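## Task

Count every red bin on the shelving, then move that same number of boxes from the desk into the gray tote standing on the desk. Each of those boxes must rest fully inside the tote, not on its rim. Nothing new may end up on the floor, and all other objects must stay on their shelf, table or counter. The robot must not topple or finish leaning, or the task fails. The result only counts if it stays in place without the robot holding it.

## Robot and tools

Robot: a simulated Hello Robot Stretch 3 with a single arm. It has a two-wheeled base (0.33 m long, 0.34 m wide), a lift that carries the arm up a mast, and an arm that telescopes out to the robot's RIGHT side. The gripper can only be moved forward or back by driving the base. On-the-spot turns pivot about the wheel midpoint, 0.05 m behind the front edge. Stowed (arm in, wrist folded), the turning sweep has radius 0.28 m; an unfolded level wrist reaches past it. Loose objects may occasionally get nudged by the scene.

Frames: base frame has its origin on the floor between the drive wheels, x forward, y left, z up. hand_pose is reported in it, located where the closed fingertips meet; with wrist joints at zero its x axis is up, y points back along the arm toward the mast, z toward the rear. Odometry frame is the base frame at scene start; base_odometry counts wheel turns only, so slip shows as travel; heading is left-positive, -3.142 to 3.142.

execute_actions: argument actions is a list with zero or one action object. An empty list just reports state and images. An action may hold base, joints, or both, plus optional contact_limits; its motions start together. base takes exactly one key: translate_m is a relative drive in metres, -1 to 1, forward positive, measured from the base position in the latest reported state; rotate_rad is a relative turn in radians, -3.2 to 3.2, counter-clockwise (left) positive. No sideways motion. joints holds absolute targets keyed by joint name: lift_m 0 to 1.1 (arm height); arm_m 0 to 0.52 (extension); wrist_yaw_rad -1.345 to 4.42 (0 along the arm, positive toward the front, 3.0 folded over the base); wrist_pitch_rad -1.57 to 0.451 (0 level, negative tips fingers down); wrist_roll_rad -2.911 to 2.911; gripper_m -0.089 to 0.179 (larger is wider; actual fingertip gap is about 0.007 less when nearly shut, 0.025 less when fully open, zero below 0.007); head_pan_rad -3.953 to 1.73 (0 forward, positive left, -1.57 looks along the arm); head_tilt_rad -1.53 to 0.419 (negative down). A joint or the base omitted from an action may keep driving toward an earlier target. Any unknown key or out-of-range number rejects the whole call with no motion. Actions last at most 15 s. contact_limits accepts only arm_m: a motor effort percentage (1 to 100) at which arm motion halts with contact_stop (negative sense when retracting); smaller is softer but too small stops instantly; the result shows the active, default and maximum values. cameras: list of head_camera, nav_camera, wrist_camera or all; omitted/null gives all, [] gives none. If a call reports a stop, later motion calls in that same reply are skipped.

wait: seconds 0 to 10; commands nothing and returns state and images. zoom_image: camera plus region [x0, y0, x1, y1] in pixels of that camera's latest full image, no larger than 504 by 504. Image sizes: head_camera 896x504, nav_camera 672x504 (fisheye), wrist_camera 644x364. finished_scene: scene number 1 or 2; irreversible, reports success and gives the next task.

Result lines: joint_positions; base_status and joint_status (done, off_target meaning resting short of target and perhaps still pushing, contact_stop, time_out, torque_fault); on_its_own describes uncommanded behaviour, where held at is the held target, not the position. lidar_m: 12 horizontal ranges in metres from the base origin, 30 degree sectors starting straight ahead and going counter-clockwise (4th left, 7th behind, 10th right), scan plane 0.17 m high, range 0.15 to 12, '-' for nothing; misses transparent items, thin legs, table tops, and is partly blocked by the mast and by robot parts when the lift is low. wrist_depth_mm and head_depth_mm: 7x7 grids of median depths (45-1000 and 280-4000 mm), head grid matches the sideways-sent image. motor_effort: percent of maximum, positive toward larger joint values, bracket is the peak of the last action; readings carry fixed bias and noise. Positive wheel effort pushes forward. base_tilt in degrees, forward and right positive, with a fixed offset up to about 4 degrees. turned_by_wheels and turned_by_imu give turn since last result.

Contact behaviour: arm and lift halt with contact_stop on firm pushes and then go slack until commanded again; a slack lift may sink under load or be pushed up when fingers close on a surface. Base, wrist and head never auto-stop. Prolonged strain makes a wrist servo shut off limp for 10 s (torque_fault), which should be avoided.

Gripper: to grasp, command a value smaller than the object's width (smaller squeezes harder; excessive squeeze triggers a stall guard that weakens grip). To let go, command at least 0.02 above the contact value. Readings and done do not confirm a hold; check images. To re-squeeze, send a new value.

Safety: fold or unfold the wrist (yaw to 3.0) only with lift_m 0.32 to 0.95, wrist_pitch_rad -0.4 and roll near 0; once folded lift may go down to 0.25. With yaw below -0.4 keep pitch at -0.5 or lower. Fast base travel (0.30 m/s, 1.9 rad/s) needs lift below 0.30, arm below 0.03 and yaw above 2.54; otherwise 0.10 m/s and 0.63 rad/s. Avoid arm pushes against rigid things with the gripper above roughly 0.45 m, repeated pushes after a stop, raised contact limits, and driving while gripping or pressing something fixed: these can tip the robot. If snagged, reverse the last move in small steps; if tilting, free the gripper and, if needed, drop lift to about 0.2. Avoid drops, slams, hard hits and items falling to the floor. The robot holds the last command while you think.

Each tool is called as name([rows], argument=value, ...), one row to a line, values as JSON.

## Session

execute_actions(actions=[])

Scene clock: 0.00 s.
base_odometry: x=+0.000 y=+0.000 heading=+0.000 (m, m, rad; odometry frame)
turned_by_wheels: +0.000 (rad since the last result)
turned_by_imu: +0.000 (rad since the last result)
base_tilt: forward=+0.8 right=-1.3 (deg)
lidar_m: 0.97 0.70 0.66 0.68 0.90 2.15 2.40 1.27 1.01 1.12 2.24 2.16
head_depth_mm: 1850 2067 2067 2055 2045 2037 2032 / 1845 2173 2172 2171 2150 2137 2137 / 1845 2299 2277 2272 2252 2260 2225 / 1823 2384 2406 2391 2373 2376 2335 / 1810 1218 1205 1183 1161 1148 1127 / 1729 1025 1014 1002 986 976 964 / 921 887 879 870 858 849 840
base_status: not commanded
joint_positions: lift_m=+0.318 arm_m=+0.002 wrist_yaw_rad=+3.067 wrist_pitch_rad=-0.349 wrist_roll_rad=-0.007 gripper_m=+0.037 head_pan_rad=+0.008 head_tilt_rad=+0.003
joint_status: not commanded
motor_effort: left_wheel=+0 right_wheel=+1 lift_m=+27 arm_m=+0 wrist_yaw_rad=-1 wrist_pitch_rad=+6 wrist_roll_rad=+1 gripper_m=+0 head_pan_rad=-1 head_tilt_rad=+1 (%)
hand_pose: x=-0.0040 y=+0.0853 z=+0.3467 quat_wxyz=(+0.148, +0.698, +0.098, +0.694) (m; base frame)
wrist_depth_mm: - 952 763 708 626 576 532 / - - 828 762 674 612 565 / - - 910 812 708 650 591 / 951 954 932 863 759 687 615 / 737 740 - 765 763 730 648 / 608 613 - 621 653 637 631 / 517 521 - 532 515 529 542
pictures: head_camera (sideways: a quarter turn clockwise sets it upright), nav_camera (sideways: a quarter turn counterclockwise sets it upright), wrist_camera
Images, in order (width x height): head_camera 896x504, nav_camera 672x504, wrist_camera 644x364.

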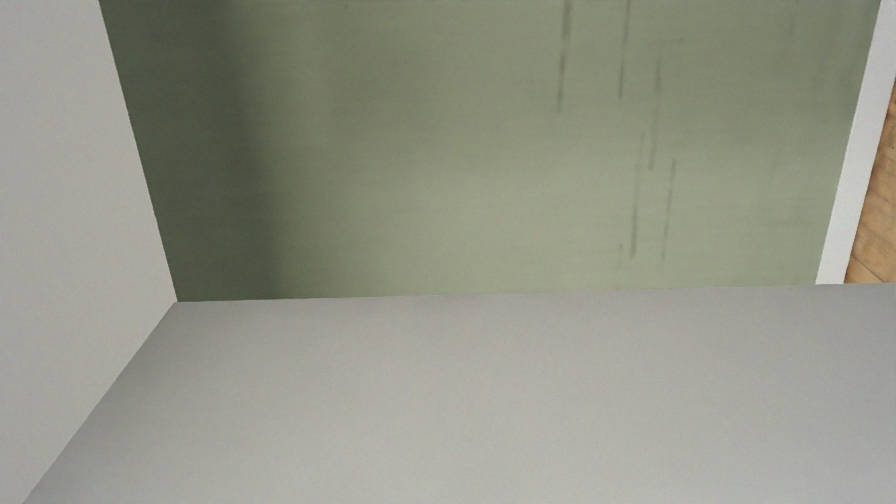

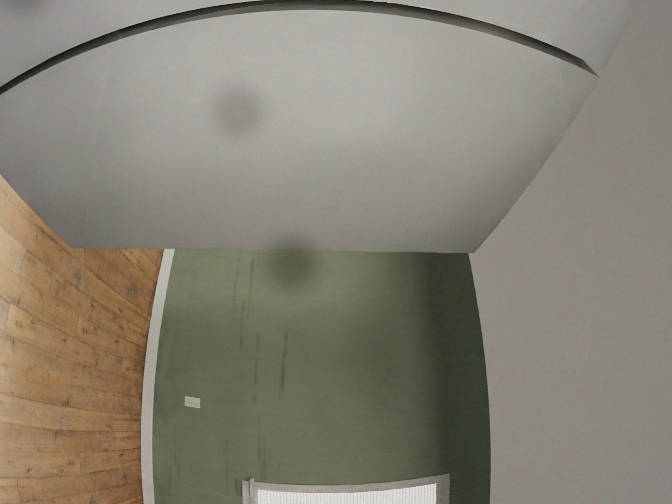

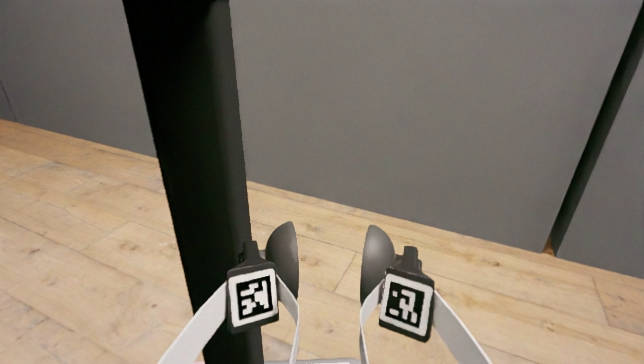

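execute_actions([
  {"joints": {"head_pan_rad": -1.2, "head_tilt_rad": -0.3}},
], cameras=["head_camera", "nav_camera"])

execute_actions([
  {"joints": {"head_pan_rad": -2.4, "head_tilt_rad": -0.3}},
], cameras=["head_camera", "nav_camera"])

execute_actions([
  {"joints": {"head_pan_rad": -3.6, "head_tilt_rad": -0.3}},
], cameras=["head_camera", "nav_camera"])

Scene clock: 10.57 s.
base_odometry: x=+0.000 y=+0.000 heading=+0.000 (m, m, rad; odometry frame)
turned_by_wheels: +0.000 (rad since the last result)
turned_by_imu: -0.001 (rad since the last result)
base_tilt: forward=+0.8 right=-1.3 (deg)
lidar_m: 0.97 0.70 0.66 0.68 0.90 2.15 2.40 1.28 1.01 1.12 2.24 2.16
head_depth_mm: 1621 1683 1756 1819 1133 1773 1596 / 1752 1835 1933 2010 1316 1836 1559 / 1944 2019 2119 2238 1415 2100 1609 / 2143 2248 2350 2506 2600 2090 1608 / 2353 2435 2572 2712 2771 2117 1610 / 2214 2302 2413 2490 2559 2108 1637 / 2074 2130 2215 2298 2391 2133 1618
base_status: not commanded
joint_positions: lift_m=+0.318 arm_m=+0.002 wrist_yaw_rad=+3.067 wrist_pitch_rad=-0.349 wrist_roll_rad=-0.007 gripper_m=+0.037 head_pan_rad=-1.193 head_tilt_rad=-0.296
joint_status: all done
motor_effort: left_wheel=+0(0) right_wheel=+1(0) lift_m=+27(27) arm_m=+0(1) wrist_yaw_rad=+0(0) wrist_pitch_rad=+6(6) wrist_roll_rad=+0(1) gripper_m=-1(1) head_pan_rad=-5(48) head_tilt_rad=-2(16) (%)
hand_pose: x=-0.0040 y=+0.0853 z=+0.3467 quat_wxyz=(+0.148, +0.698, +0.098, +0.694) (m; base frame)
wrist_depth_mm: - 959 778 705 634 574 530 / - - 827 755 672 598 559 / - - 898 803 720 651 585 / 992 956 939 877 772 686 616 / 742 745 - 771 767 718 656 / 611 615 - 616 659 629 642 / 522 518 - 527 508 532 535
pictures: head_camera (sideways: a quarter turn clockwise sets it upright), nav_camera (sideways: a quarter turn counterclockwise sets it upright)
Images, in order (width x height): head_camera 896x504, nav_camera 672x504.

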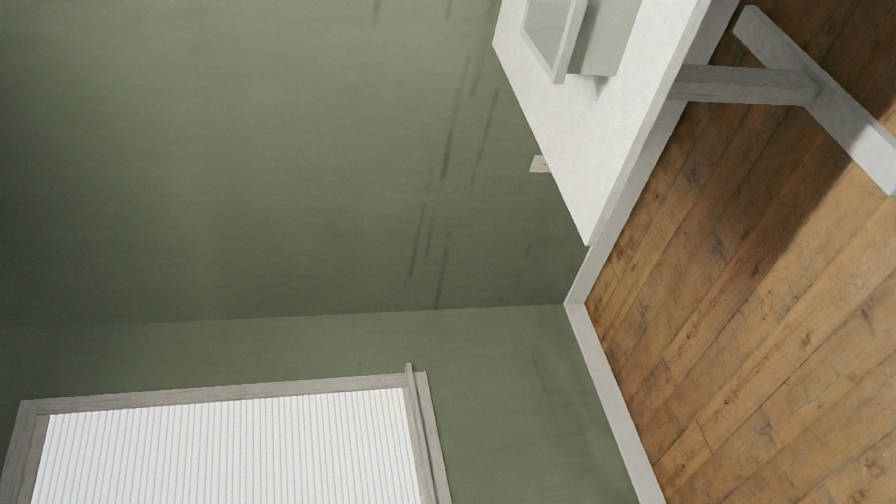

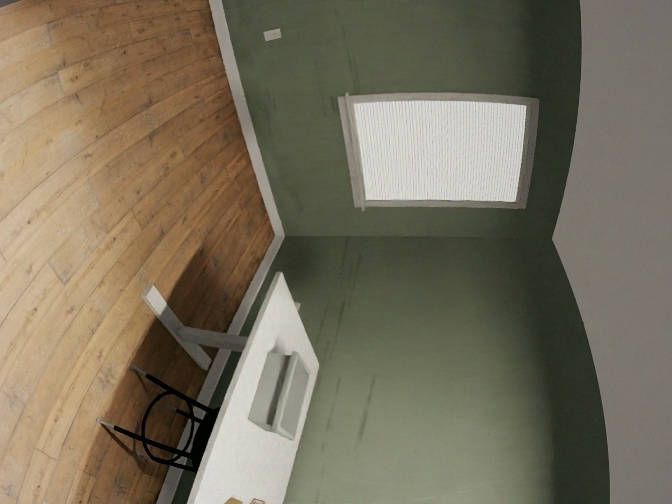

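Scene clock: 11.73 s.
base_odometry: x=+0.000 y=+0.000 heading=+0.000 (m, m, rad; odometry frame)
turned_by_wheels: +0.000 (rad since the last result)
turned_by_imu: +0.000 (rad since the last result)
base_tilt: forward=+0.6 right=-1.4 (deg)
lidar_m: 0.97 0.70 0.66 0.68 0.90 2.15 2.40 1.27 1.01 1.12 2.24 2.16
head_depth_mm: 1733 1823 1921 2027 2163 2073 1596 / 1669 1745 1830 1937 2026 1997 1610 / 1614 1700 1783 1875 1329 1925 1600 / 1549 1621 1699 1791 1332 1444 1532 / 1509 1564 1639 1711 1343 1028 1619 / 1449 1499 1574 1645 1316 1031 1615 / 1386 1447 1511 1589 1354 991 1621
base_status: not commanded
joint_positions: lift_m=+0.318 arm_m=+0.002 wrist_yaw_rad=+3.067 wrist_pitch_rad=-0.349 wrist_roll_rad=-0.007 gripper_m=+0.037 head_pan_rad=-2.393 head_tilt_rad=-0.296
joint_status: all done
motor_effort: left_wheel=+0(0) right_wheel=+0(1) lift_m=+27(27) arm_m=+0(0) wrist_yaw_rad=+0(0) wrist_pitch_rad=+6(6) wrist_roll_rad=+1(1) gripper_m=+0(0) head_pan_rad=-5(49) head_tilt_rad=-1(4) (%)
hand_pose: x=-0.0040 y=+0.0853 z=+0.3467 quat_wxyz=(+0.148, +0.698, +0.098, +0.694) (m; base frame)
wrist_depth_mm: - 952 782 707 626 571 532 / - - 818 741 672 608 559 / - - 884 806 713 647 593 / 977 967 931 878 770 678 612 / 736 754 - 763 770 718 652 / 616 618 - 621 658 633 641 / 518 523 - 524 510 535 536
pictures: head_camera (sideways: a quarter turn clockwise sets it upright), nav_camera (sideways: a quarter turn counterclockwise sets it upright)
Images, in order (width x height): head_camera 896x504, nav_camera 672x504.

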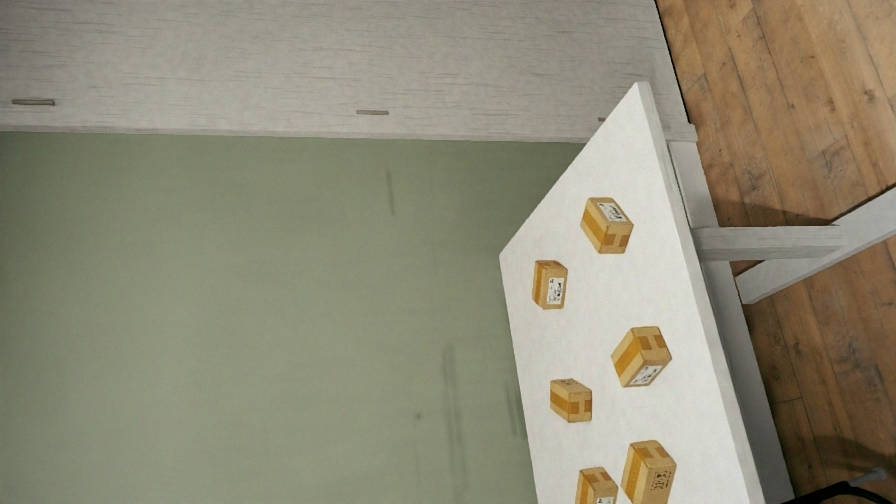

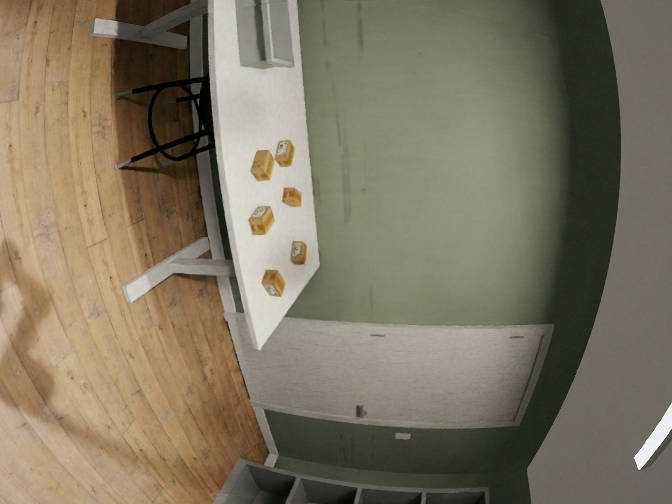

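Scene clock: 12.90 s.
base_odometry: x=+0.000 y=+0.000 heading=+0.000 (m, m, rad; odometry frame)
turned_by_wheels: +0.000 (rad since the last result)
turned_by_imu: +0.000 (rad since the last result)
base_tilt: forward=+0.7 right=-1.3 (deg)
lidar_m: 0.97 0.70 0.66 0.68 0.89 2.15 2.40 1.27 1.02 1.12 2.24 2.16
head_depth_mm: 1966 1967 2021 2056 2063 1965 1599 / 2299 2402 2476 2496 2554 2071 1600 / 2285 2374 2517 2613 2759 2082 1610 / 2288 2396 2500 2626 2743 2088 1615 / 2274 2375 2344 2332 2424 2115 1614 / 2289 2394 2487 2622 2676 2115 1624 / 2270 2412 2504 2632 2698 2132 1626
base_status: not commanded
joint_positions: lift_m=+0.318 arm_m=+0.002 wrist_yaw_rad=+3.067 wrist_pitch_rad=-0.349 wrist_roll_rad=-0.007 gripper_m=+0.037 head_pan_rad=-3.593 head_tilt_rad=-0.296
joint_status: all done
motor_effort: left_wheel=+0(0) right_wheel=+0(0) lift_m=+27(27) arm_m=+0(1) wrist_yaw_rad=+1(0) wrist_pitch_rad=+6(6) wrist_roll_rad=+1(1) gripper_m=+0(1) head_pan_rad=-4(48) head_tilt_rad=-1(1) (%)
hand_pose: x=-0.0040 y=+0.0853 z=+0.3467 quat_wxyz=(+0.148, +0.698, +0.098, +0.694) (m; base frame)
wrist_depth_mm: - 945 773 712 630 575 532 / - - 825 763 663 612 554 / - - 896 806 718 650 589 / 969 969 940 880 764 684 619 / 747 759 - 766 771 710 652 / 610 617 - 621 663 631 637 / 520 522 - 529 516 531 537
pictures: head_camera (sideways: a quarter turn clockwise sets it upright), nav_camera (sideways: a quarter turn counterclockwise sets it upright)
Images, in order (width x height): head_camera 896x504, nav_camera 672x504.

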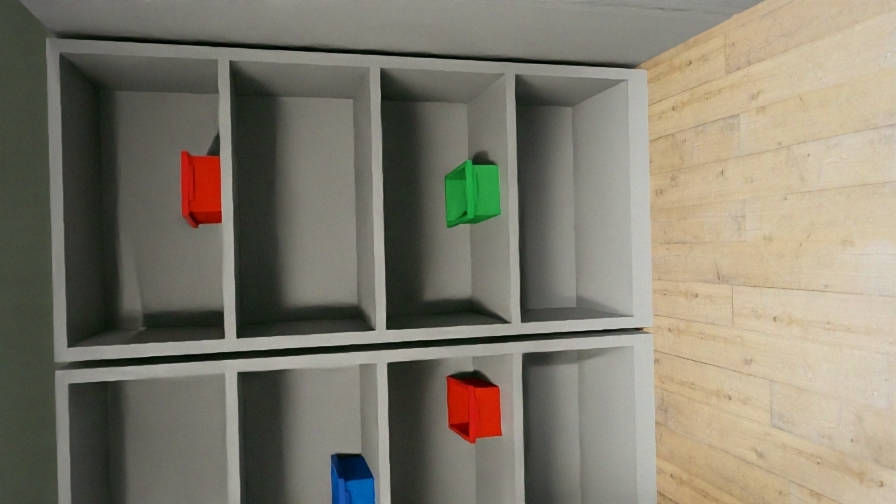

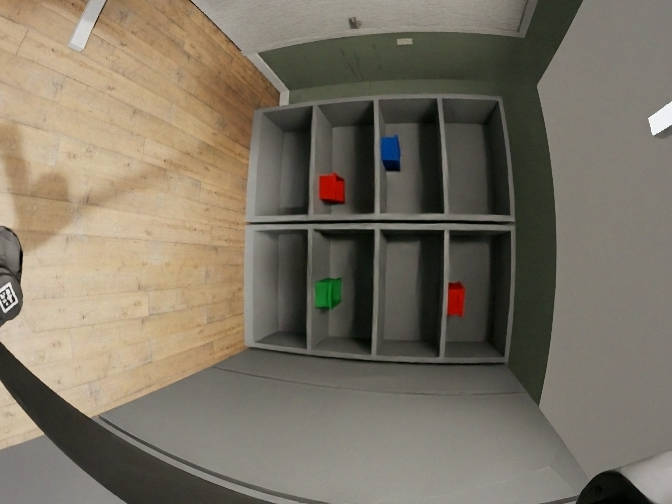

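execute_actions([
  {"base": {"rotate_rad": -0.21}, "joints": {"lift_m": 0.27, "head_pan_rad": 0.0, "head_tilt_rad": -0.6}},
], cameras=["head_camera", "nav_camera"])

Scene clock: 53.37 s.
base_odometry: x=+0.000 y=+0.000 heading=-0.210 (m, m, rad; odometry frame)
turned_by_wheels: -0.210 (rad since the last result)
turned_by_imu: -0.208 (rad since the last result)
base_tilt: forward=+0.7 right=-1.3 (deg)
lidar_m: 1.29 0.76 0.66 0.66 0.77 1.35 2.15 1.88 1.27 1.01 1.39 2.16
head_depth_mm: 1771 1918 2151 2318 1875 1509 1272 / 1831 1981 2194 2357 1875 1516 1274 / 1839 2022 2237 2411 1878 1511 1275 / 1897 2086 2305 2454 1885 1521 1278 / 1940 2132 2371 2480 1893 1522 1280 / 1968 2170 2425 2478 1782 1531 1282 / 2017 2151 1217 1263 1316 1376 1284
base_status: done
joint_positions: lift_m=+0.271 arm_m=+0.002 wrist_yaw_rad=+3.067 wrist_pitch_rad=-0.349 wrist_roll_rad=-0.007 gripper_m=+0.037 head_pan_rad=-0.007 head_tilt_rad=-0.593
joint_status: all done
motor_effort: left_wheel=+2(9) right_wheel=-1(7) lift_m=+13(22) arm_m=+0(1) wrist_yaw_rad=+1(0) wrist_pitch_rad=+6(6) wrist_roll_rad=+0(1) gripper_m=+0(0) head_pan_rad=+3(48) head_tilt_rad=-2(12) (%)
hand_pose: x=-0.0040 y=+0.0852 z=+0.2991 quat_wxyz=(+0.149, +0.698, +0.098, +0.694) (m; base frame)
wrist_depth_mm: 788 757 680 655 623 597 562 / 846 815 730 710 669 630 600 / 939 885 790 767 720 672 624 / 860 874 844 804 758 723 677 / 666 674 - 682 715 698 705 / 548 554 - 562 581 566 566 / 467 484 - - 464 476 480
pictures: head_camera (sideways: a quarter turn clockwise sets it upright), nav_camera (sideways: a quarter turn counterclockwise sets it upright)
Images, in order (width x height): head_camera 896x504, nav_camera 672x504.

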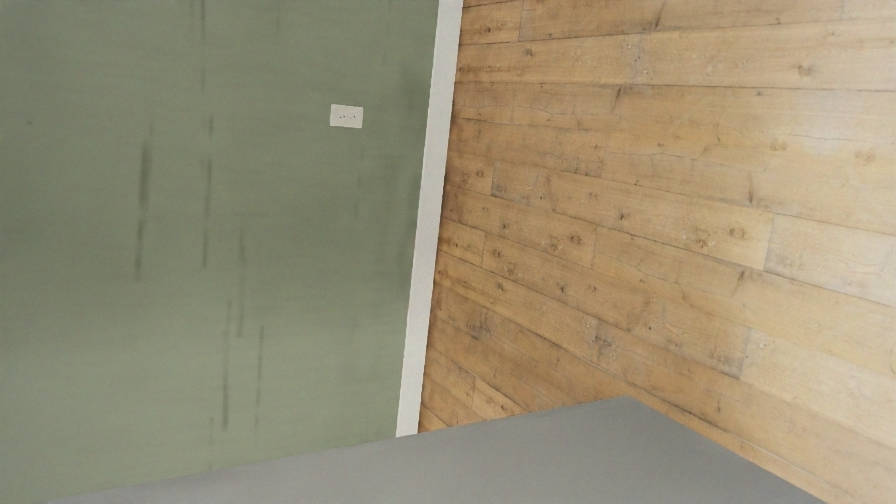

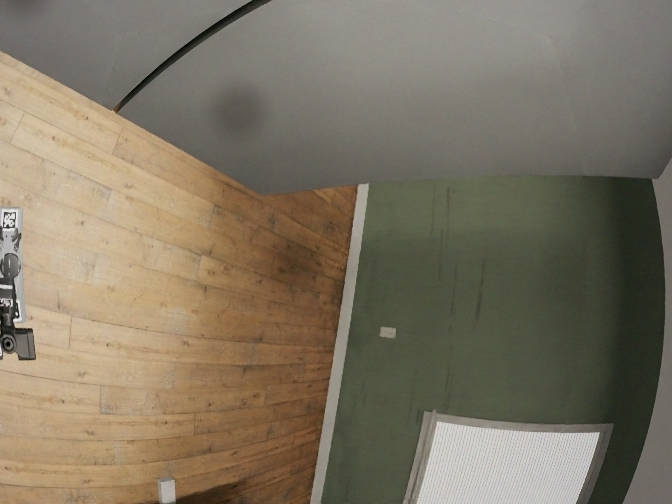

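execute_actions([
  {"base": {"translate_m": 1.0}, "joints": {"head_pan_rad": 0.5, "head_tilt_rad": -0.6}},
], cameras=["nav_camera"])

execute_actions([
  {"base": {"translate_m": 0.7}, "joints": {"head_pan_rad": 1.3, "head_tilt_rad": -0.4}},
], cameras=["head_camera", "nav_camera"])

Scene clock: 68.30 s.
base_odometry: x=+0.978 y=-0.208 heading=-0.210 (m, m, rad; odometry frame)
turned_by_wheels: +0.000 (rad since the last result)
turned_by_imu: +0.002 (rad since the last result)
base_tilt: forward=+0.7 right=-1.3 (deg)
lidar_m: 1.20 1.40 0.38 0.38 0.45 0.79 3.14 2.03 1.43 1.91 1.38 1.20
head_depth_mm: 1081 1168 1266 1387 1525 1511 1267 / 1162 1260 1374 1519 1681 1512 1273 / 1255 1367 1505 1665 1803 1515 1272 / 1355 1494 1670 1873 1883 1524 1280 / 1476 1641 1862 2107 1897 1525 1276 / 1643 1833 2068 2293 1891 1526 1282 / 1778 1946 2105 2225 1898 542 575
base_status: done
joint_positions: lift_m=+0.271 arm_m=+0.002 wrist_yaw_rad=+3.067 wrist_pitch_rad=-0.349 wrist_roll_rad=-0.007 gripper_m=+0.037 head_pan_rad=+0.493 head_tilt_rad=-0.593
joint_status: all done
motor_effort: left_wheel=+1(11) right_wheel=+0(5) lift_m=+13(13) arm_m=+0(0) wrist_yaw_rad=-1(1) wrist_pitch_rad=+6(6) wrist_roll_rad=+1(1) gripper_m=+0(1) head_pan_rad=+3(35) head_tilt_rad=-1(3) (%)
hand_pose: x=-0.0040 y=+0.0852 z=+0.2991 quat_wxyz=(+0.149, +0.698, +0.098, +0.694) (m; base frame)
wrist_depth_mm: 480 460 413 399 378 357 - / 519 494 449 427 407 381 - / 570 538 481 460 436 408 - / 624 585 526 495 466 447 908 / 657 633 - 530 500 486 700 / 546 553 - 559 520 524 568 / 471 488 - - 465 477 476
pictures: nav_camera (sideways: a quarter turn counterclockwise sets it upright)
Images, in order (width x height): nav_camera 672x504.

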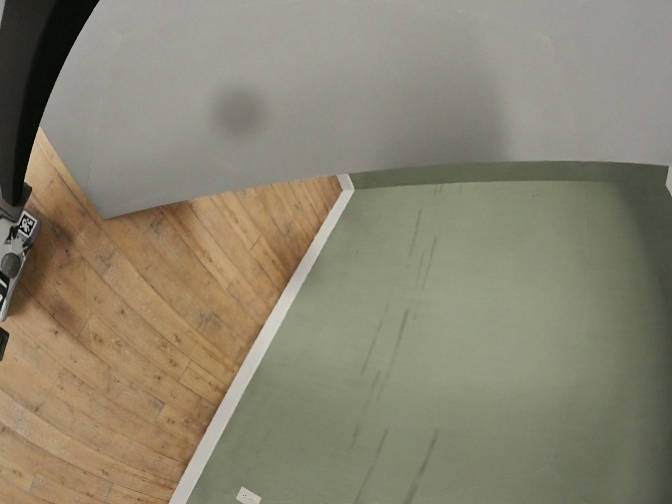

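Scene clock: 72.33 s.
base_odometry: x=+1.663 y=-0.354 heading=-0.210 (m, m, rad; odometry frame)
turned_by_wheels: +0.000 (rad since the last result)
turned_by_imu: +0.002 (rad since the last result)
base_tilt: forward=+0.8 right=-1.3 (deg)
lidar_m: 0.53 0.62 1.10 1.66 0.57 0.53 3.85 1.95 1.84 1.03 0.61 0.53
head_depth_mm: 1413 1441 1467 1494 1516 1546 1399 / 1429 1530 1639 1747 1888 1803 1443 / 1423 1525 1627 1757 1893 1805 1449 / 1421 1514 1628 1746 1880 1810 1450 / 1416 1507 1625 1740 1884 1817 1454 / 1415 1504 1613 1734 1873 1829 1460 / 1402 1507 1600 1736 1861 1831 1459
base_status: done
joint_positions: lift_m=+0.271 arm_m=+0.002 wrist_yaw_rad=+3.067 wrist_pitch_rad=-0.349 wrist_roll_rad=-0.007 gripper_m=+0.037 head_pan_rad=+1.293 head_tilt_rad=-0.408
joint_status: all done
motor_effort: left_wheel=+1(10) right_wheel=-1(6) lift_m=+13(13) arm_m=-1(0) wrist_yaw_rad=+0(0) wrist_pitch_rad=+6(6) wrist_roll_rad=+1(1) gripper_m=+0(0) head_pan_rad=+3(43) head_tilt_rad=+2(15) (%)
hand_pose: x=-0.0040 y=+0.0852 z=+0.2990 quat_wxyz=(+0.149, +0.698, +0.098, +0.694) (m; base frame)
wrist_depth_mm: 489 583 - - - - 998 / 497 601 - - - - 950 / 505 654 - - - - 896 / 518 668 873 879 901 912 818 / 528 652 - 691 701 687 701 / 522 552 - 564 591 566 573 / 463 485 - - 464 482 484
pictures: head_camera (sideways: a quarter turn clockwise sets it upright), nav_camera (sideways: a quarter turn counterclockwise sets it upright)
Images, in order (width x height): head_camera 896x504, nav_camera 672x504.

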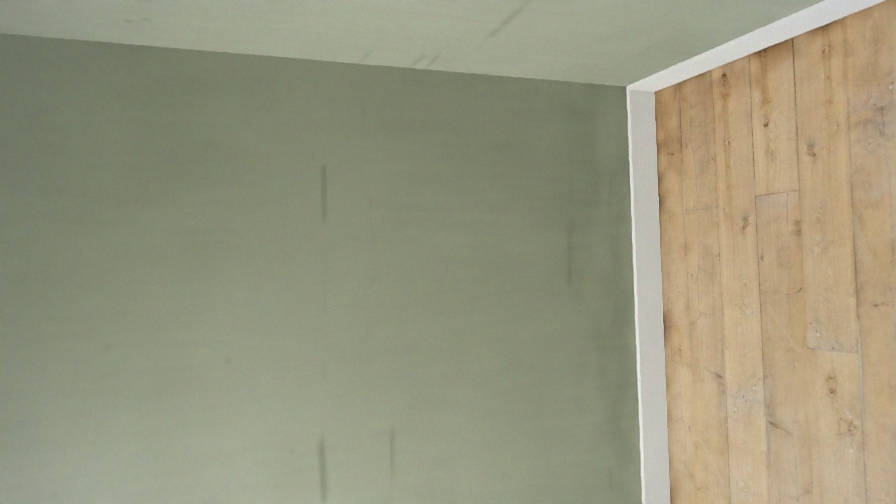

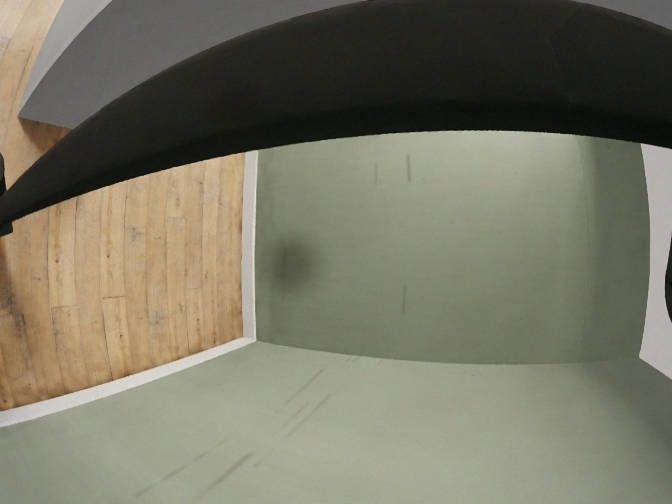

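execute_actions([
  {"base": {"rotate_rad": 1.31}, "joints": {"head_pan_rad": 0.3, "head_tilt_rad": -0.7}},
], cameras=["nav_camera"])

execute_actions([
  {"base": {"translate_m": 1.0}, "joints": {"head_pan_rad": 1.5, "head_tilt_rad": -0.2}},
], cameras=["head_camera", "nav_camera"])

Scene clock: 84.50 s.
base_odometry: x=+1.663 y=-0.354 heading=+1.100 (m, m, rad; odometry frame)
turned_by_wheels: +1.310 (rad since the last result)
turned_by_imu: +1.284 (rad since the last result)
base_tilt: forward=+0.7 right=-1.3 (deg)
lidar_m: 1.66 0.69 0.53 0.79 2.67 1.84 1.97 0.74 0.55 0.53 0.55 0.76
head_depth_mm: 1364 1503 1693 1914 1693 1418 1204 / 1397 1552 1744 1954 1701 1411 1215 / 1432 1594 1800 1994 1697 1416 1208 / 1473 1637 1874 2039 1701 1417 1211 / 1516 1695 1922 2090 1706 1419 1215 / 1555 1751 1985 2153 1718 1351 1210 / 1605 1818 2053 1934 958 1024 1094
base_status: done
joint_positions: lift_m=+0.271 arm_m=+0.002 wrist_yaw_rad=+3.067 wrist_pitch_rad=-0.349 wrist_roll_rad=-0.007 gripper_m=+0.037 head_pan_rad=+0.307 head_tilt_rad=-0.692
joint_status: all done
motor_effort: left_wheel=-2(8) right_wheel=+3(11) lift_m=+13(13) arm_m=-1(0) wrist_yaw_rad=+0(0) wrist_pitch_rad=+6(6) wrist_roll_rad=+0(1) gripper_m=+0(1) head_pan_rad=-4(48) head_tilt_rad=-3(17) (%)
hand_pose: x=-0.0040 y=+0.0852 z=+0.2990 quat_wxyz=(+0.149, +0.698, +0.098, +0.694) (m; base frame)
wrist_depth_mm: - - - - 647 503 503 / - - - - 655 532 539 / - - - - 660 582 588 / 852 866 888 878 651 636 634 / 669 669 - 689 665 661 677 / 544 550 - 557 588 566 571 / 463 479 - - 463 480 479
pictures: nav_camera (sideways: a quarter turn counterclockwise sets it upright)
Images, in order (width x height): nav_camera 672x504.

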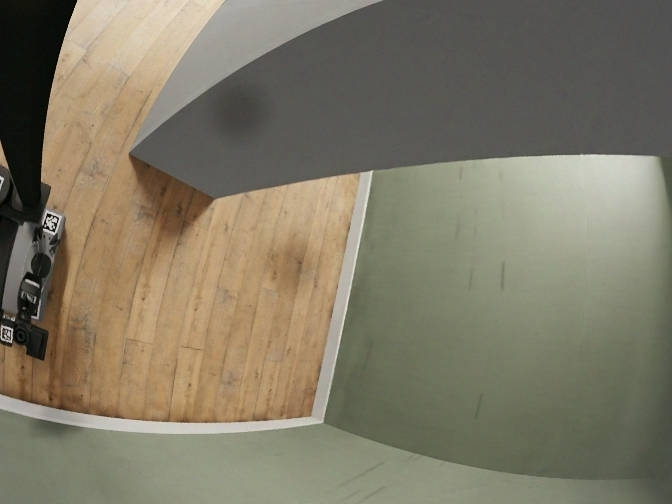

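Scene clock: 89.43 s.
base_odometry: x=+2.116 y=+0.537 heading=+1.100 (m, m, rad; odometry frame)
turned_by_wheels: +0.000 (rad since the last result)
turned_by_imu: +0.002 (rad since the last result)
base_tilt: forward=+0.7 right=-1.3 (deg)
lidar_m: 0.66 0.69 0.95 1.40 0.61 0.69 2.01 0.76 0.56 0.54 0.57 0.68
head_depth_mm: 1498 1536 1553 1578 1615 1645 1633 / 1987 2050 2110 2158 2218 2150 1760 / 2737 3102 3227 3358 3112 2376 1776 / 2881 - - - 3650 2383 1774 / 3057 3999 - - 3635 2415 1775 / 3177 3934 3161 3232 3015 2399 1783 / 2827 2115 2176 1926 1796 1466 1463
base_status: done
joint_positions: lift_m=+0.271 arm_m=+0.002 wrist_yaw_rad=+3.067 wrist_pitch_rad=-0.349 wrist_roll_rad=-0.007 gripper_m=+0.037 head_pan_rad=+1.493 head_tilt_rad=-0.211
joint_status: all done
motor_effort: left_wheel=-2(7) right_wheel=+2(10) lift_m=+13(13) arm_m=+0(1) wrist_yaw_rad=+0(0) wrist_pitch_rad=+6(6) wrist_roll_rad=+1(1) gripper_m=-1(1) head_pan_rad=+4(46) head_tilt_rad=+3(25) (%)
hand_pose: x=-0.0040 y=+0.0852 z=+0.2990 quat_wxyz=(+0.149, +0.698, +0.098, +0.694) (m; base frame)
wrist_depth_mm: 472 - - - - - 793 / 495 - - - - - 796 / 536 918 - - - - 784 / 571 691 873 888 910 911 790 / 604 645 - 686 703 692 696 / 544 546 - 558 586 566 568 / 465 485 - - 462 477 482
pictures: head_camera (sideways: a quarter turn clockwise sets it upright), nav_camera (sideways: a quarter turn counterclockwise sets it upright)
Images, in order (width x height): head_camera 896x504, nav_camera 672x504.

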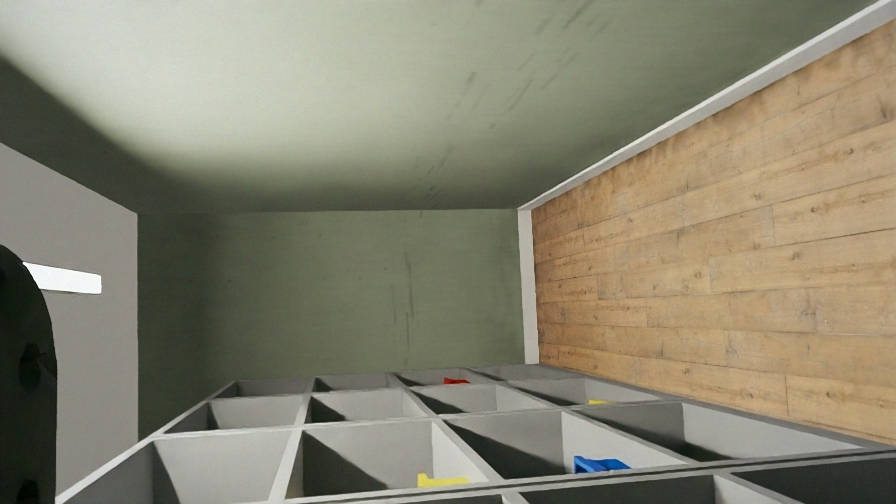

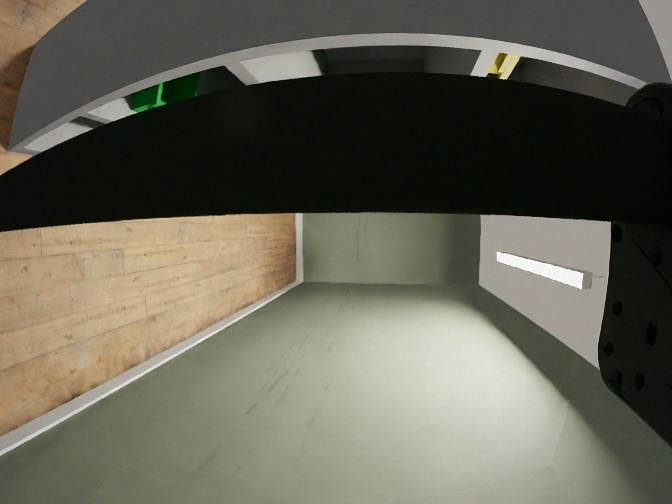

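execute_actions([
  {"base": {"translate_m": 0.27}, "joints": {"head_pan_rad": -1.0, "head_tilt_rad": -0.2}},
], cameras=[])

execute_actions([
  {"base": {"rotate_rad": -1.6}, "joints": {"head_pan_rad": -2.5, "head_tilt_rad": -0.2}},
], cameras=["head_camera", "nav_camera"])

Scene clock: 110.57 s.
base_odometry: x=+2.239 y=+0.778 heading=+1.100 (m, m, rad; odometry frame)
turned_by_wheels: +0.000 (rad since the last result)
turned_by_imu: -0.001 (rad since the last result)
base_tilt: forward=+0.7 right=-1.3 (deg)
lidar_m: 0.39 0.41 0.57 1.64 1.50 0.78 2.01 0.76 0.57 0.55 0.55 0.40
head_depth_mm: 465 479 494 510 525 543 562 / 491 507 523 539 560 578 599 / 521 538 556 576 596 618 643 / 553 573 593 615 639 667 691 / 549 562 574 588 599 615 628 / 482 492 501 511 521 532 543 / 431 437 444 452 460 469 478
base_status: done
joint_positions: lift_m=+0.271 arm_m=+0.002 wrist_yaw_rad=+3.067 wrist_pitch_rad=-0.349 wrist_roll_rad=-0.007 gripper_m=+0.037 head_pan_rad=-0.993 head_tilt_rad=-0.210
joint_status: all done
motor_effort: left_wheel=-2(7) right_wheel=+2(9) lift_m=+13(13) arm_m=+0(1) wrist_yaw_rad=+0(0) wrist_pitch_rad=+6(6) wrist_roll_rad=+1(1) gripper_m=-1(0) head_pan_rad=-4(48) head_tilt_rad=+4(4) (%)
hand_pose: x=-0.0040 y=+0.0852 z=+0.2990 quat_wxyz=(+0.149, +0.698, +0.098, +0.694) (m; base frame)
wrist_depth_mm: - - - - - 694 477 / - - - - - 705 479 / 970 - - - - 695 472 / 810 861 886 883 883 702 475 / 664 669 - 688 716 634 471 / 549 551 - 562 591 563 458 / 464 483 - - 461 480 446
pictures: none
No camera images: the call's "cameras" was empty. Leave "cameras" out to get every camera's image.

Scene clock: 113.00 s.
base_odometry: x=+2.239 y=+0.778 heading=-0.500 (m, m, rad; odometry frame)
turned_by_wheels: -1.600 (rad since the last result)
turned_by_imu: -1.570 (rad since the last result)
base_tilt: forward=+0.7 right=-1.3 (deg)
lidar_m: 0.55 0.55 0.41 0.39 0.40 0.55 1.53 1.49 0.78 2.15 0.78 0.57
head_depth_mm: 2572 2173 2231 2270 2354 2255 1757 / 1388 1417 1478 1530 1744 1945 1649 / 1359 1432 1466 1508 1587 1558 1658 / 1422 1529 1585 1607 1696 1416 1556 / 1419 1501 1533 1555 1157 1268 1032 / 1313 892 1366 1399 974 1291 985 / 681 693 716 737 765 800 851
base_status: done
joint_positions: lift_m=+0.271 arm_m=+0.002 wrist_yaw_rad=+3.067 wrist_pitch_rad=-0.349 wrist_roll_rad=-0.007 gripper_m=+0.037 head_pan_rad=-2.493 head_tilt_rad=-0.210
joint_status: all done
motor_effort: left_wheel=+2(11) right_wheel=-1(6) lift_m=+13(13) arm_m=-1(2) wrist_yaw_rad=+0(1) wrist_pitch_rad=+6(6) wrist_roll_rad=+1(1) gripper_m=+1(0) head_pan_rad=-4(49) head_tilt_rad=+3(6) (%)
hand_pose: x=-0.0040 y=+0.0852 z=+0.2990 quat_wxyz=(+0.149, +0.698, +0.098, +0.694) (m; base frame)
wrist_depth_mm: 380 384 390 395 400 408 416 / 405 411 421 423 434 435 441 / 433 440 451 455 462 476 477 / 465 475 487 494 500 513 523 / 503 512 - 530 541 550 553 / 528 535 - 548 564 573 566 / 461 481 - - 458 474 478
pictures: head_camera (sideways: a quarter turn clockwise sets it upright), nav_camera (sideways: a quarter turn counterclockwise sets it upright)
Images, in order (width x height): head_camera 896x504, nav_camera 672x504.

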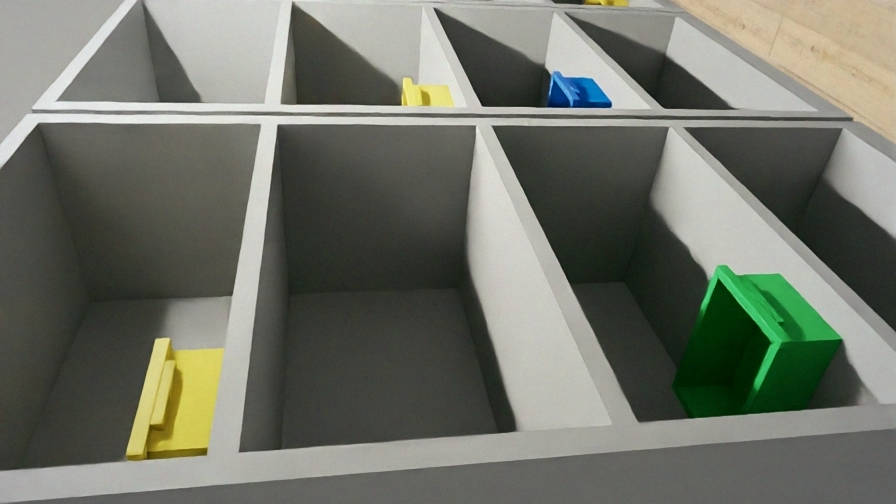

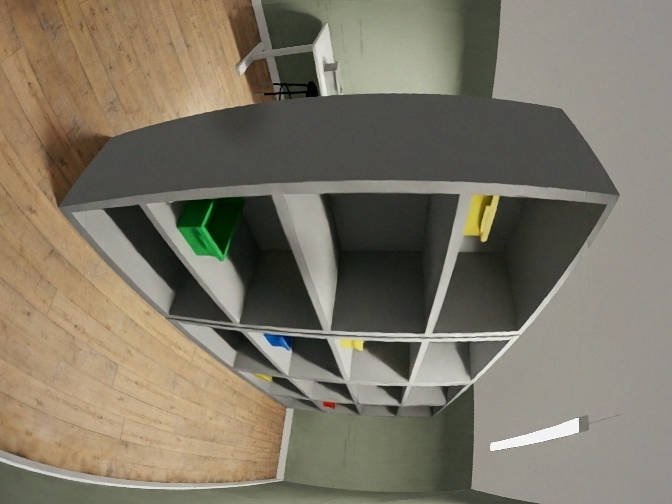

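execute_actions([
  {"base": {"translate_m": -1.0}, "joints": {"head_pan_rad": -1.9, "head_tilt_rad": -0.3}},
], cameras=["nav_camera"])

execute_actions([
  {"base": {"translate_m": -1.0}, "joints": {"head_pan_rad": -1.9, "head_tilt_rad": -0.3}},
], cameras=["nav_camera"])

Scene clock: 126.77 s.
base_odometry: x=+1.361 y=+1.257 heading=-0.500 (m, m, rad; odometry frame)
turned_by_wheels: +0.000 (rad since the last result)
turned_by_imu: -0.006 (rad since the last result)
base_tilt: forward=+0.7 right=-1.3 (deg)
lidar_m: 1.54 0.55 0.40 0.39 0.40 0.55 1.49 1.44 0.72 1.08 0.79 1.61
head_depth_mm: 1133 806 1265 866 1277 1129 1008 / 620 647 681 717 764 815 863 / 641 663 719 752 752 835 868 / 794 792 911 945 765 1097 951 / 952 916 1058 1093 723 1191 954 / 920 897 1017 1051 724 1152 959 / 892 877 981 1015 729 1110 963
base_status: done
joint_positions: lift_m=+0.271 arm_m=+0.002 wrist_yaw_rad=+3.067 wrist_pitch_rad=-0.349 wrist_roll_rad=-0.007 gripper_m=+0.037 head_pan_rad=-1.907 head_tilt_rad=-0.296
joint_status: all done
motor_effort: left_wheel=+2(6) right_wheel=-1(9) lift_m=+13(13) arm_m=-1(0) wrist_yaw_rad=+0(0) wrist_pitch_rad=+6(6) wrist_roll_rad=+1(1) gripper_m=+0(0) head_pan_rad=+4(39) head_tilt_rad=-1(9) (%)
hand_pose: x=-0.0040 y=+0.0852 z=+0.2990 quat_wxyz=(+0.149, +0.698, +0.098, +0.694) (m; base frame)
wrist_depth_mm: 372 379 388 392 403 406 412 / 401 409 415 419 426 435 440 / 429 442 442 452 458 468 482 / 465 470 479 491 498 514 519 / 498 507 - 529 542 546 553 / 523 530 - 542 559 567 568 / 465 484 - - 455 475 485
pictures: nav_camera (sideways: a quarter turn counterclockwise sets it upright)
Images, in order (width x height): nav_camera 672x504.

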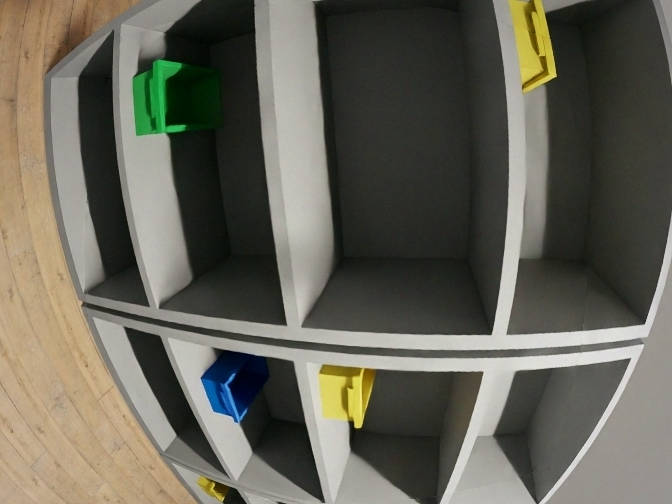

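Scene clock: 131.70 s.
base_odometry: x=+0.483 y=+1.736 heading=-0.500 (m, m, rad; odometry frame)
turned_by_wheels: +0.000 (rad since the last result)
turned_by_imu: -0.005 (rad since the last result)
base_tilt: forward=+0.6 right=-1.3 (deg)
lidar_m: 1.52 0.55 0.40 0.38 0.40 0.54 1.44 0.99 0.70 1.09 0.84 0.89
head_depth_mm: 1146 1004 1280 912 1415 1218 1007 / 1080 660 1213 984 805 1178 944 / 598 626 657 691 731 774 819 / 645 670 739 787 763 904 903 / 825 839 1009 1035 766 1191 956 / 932 895 1024 1058 725 1164 957 / 899 878 986 1020 729 1114 960
base_status: done
joint_positions: lift_m=+0.271 arm_m=+0.002 wrist_yaw_rad=+3.067 wrist_pitch_rad=-0.349 wrist_roll_rad=-0.007 gripper_m=+0.037 head_pan_rad=-1.907 head_tilt_rad=-0.296
joint_status: all done
motor_effort: left_wheel=+2(7) right_wheel=-1(8) lift_m=+13(13) arm_m=+0(1) wrist_yaw_rad=+0(0) wrist_pitch_rad=+6(6) wrist_roll_rad=+1(1) gripper_m=+0(0) head_pan_rad=+3(3) head_tilt_rad=-1(3) (%)
hand_pose: x=-0.0040 y=+0.0852 z=+0.2990 quat_wxyz=(+0.149, +0.698, +0.098, +0.694) (m; base frame)
wrist_depth_mm: 372 372 384 387 392 399 407 / 391 396 407 415 421 429 435 / 420 433 439 445 455 466 470 / 459 469 480 483 491 497 513 / 486 500 - 517 524 540 543 / 517 525 - 535 551 563 579 / 471 486 - - 464 477 479
pictures: nav_camera (sideways: a quarter turn counterclockwise sets it upright)
Images, in order (width x height): nav_camera 672x504.

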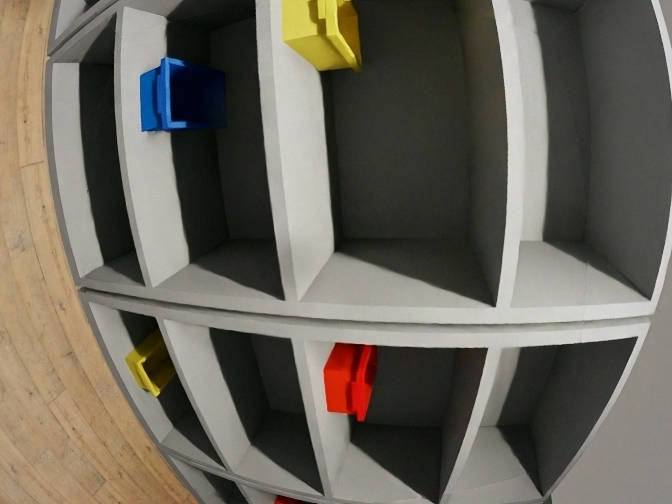

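execute_actions([
  {"base": {"translate_m": -0.9}, "joints": {"head_pan_rad": -2.0, "head_tilt_rad": -0.3}},
], cameras=["head_camera", "nav_camera"])

Scene clock: 142.67 s.
base_odometry: x=-0.307 y=+2.168 heading=-0.500 (m, m, rad; odometry frame)
turned_by_wheels: +0.000 (rad since the last result)
turned_by_imu: -0.006 (rad since the last result)
base_tilt: forward=+0.7 right=-1.3 (deg)
lidar_m: 1.51 0.53 0.39 0.37 0.38 0.52 1.32 1.36 0.72 0.70 0.73 1.54
head_depth_mm: 1226 1005 1396 1204 1456 1220 1365 / 1183 982 1316 1214 1459 1226 1047 / 651 680 718 755 794 839 895 / 621 652 690 730 758 829 868 / 737 749 864 934 769 1101 954 / 943 898 1049 1086 727 1187 960 / 919 876 1006 1038 729 1135 964
base_status: done
joint_positions: lift_m=+0.271 arm_m=+0.002 wrist_yaw_rad=+3.067 wrist_pitch_rad=-0.349 wrist_roll_rad=-0.007 gripper_m=+0.037 head_pan_rad=-1.993 head_tilt_rad=-0.296
joint_status: all done
motor_effort: left_wheel=+2(6) right_wheel=-1(8) lift_m=+13(13) arm_m=+0(1) wrist_yaw_rad=+1(1) wrist_pitch_rad=+6(6) wrist_roll_rad=+1(1) gripper_m=+0(0) head_pan_rad=-5(15) head_tilt_rad=-2(3) (%)
hand_pose: x=-0.0040 y=+0.0852 z=+0.2990 quat_wxyz=(+0.149, +0.698, +0.098, +0.694) (m; base frame)
wrist_depth_mm: 358 365 372 379 382 391 398 / 386 392 400 407 412 418 428 / 412 414 427 433 445 456 458 / 444 456 459 470 481 492 504 / 482 485 - 509 520 536 539 / 511 518 - 534 543 545 559 / 469 481 - - 462 479 481
pictures: head_camera (sideways: a quarter turn clockwise sets it upright), nav_camera (sideways: a quarter turn counterclockwise sets it upright)
Images, in order (width x height): head_camera 896x504, nav_camera 672x504.

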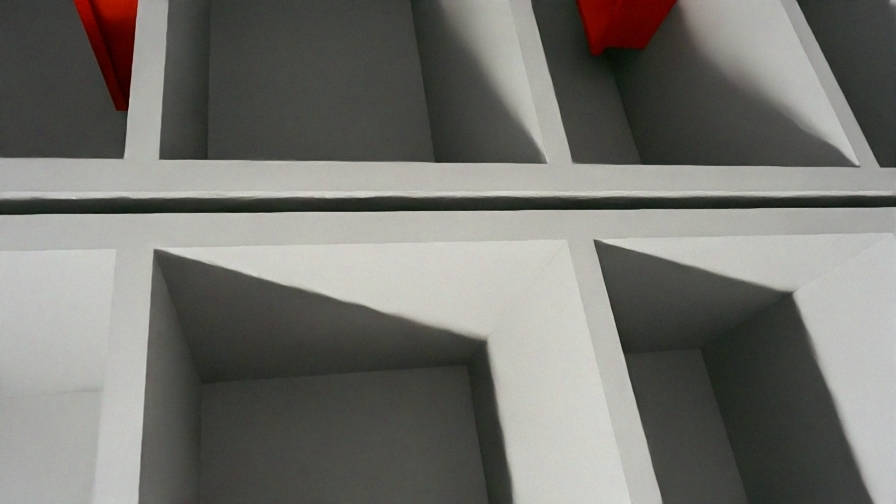

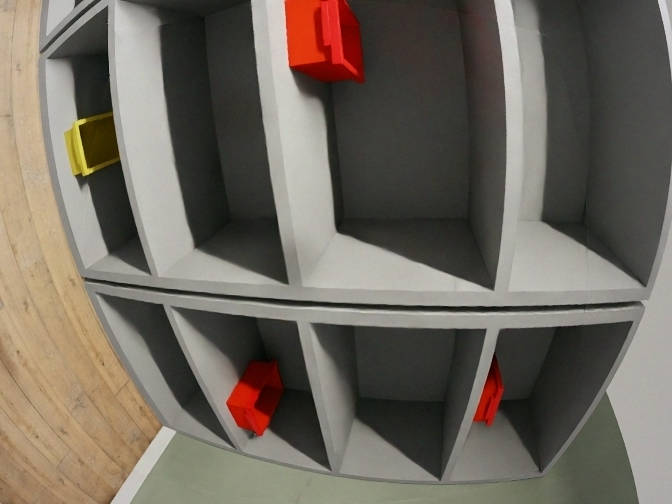

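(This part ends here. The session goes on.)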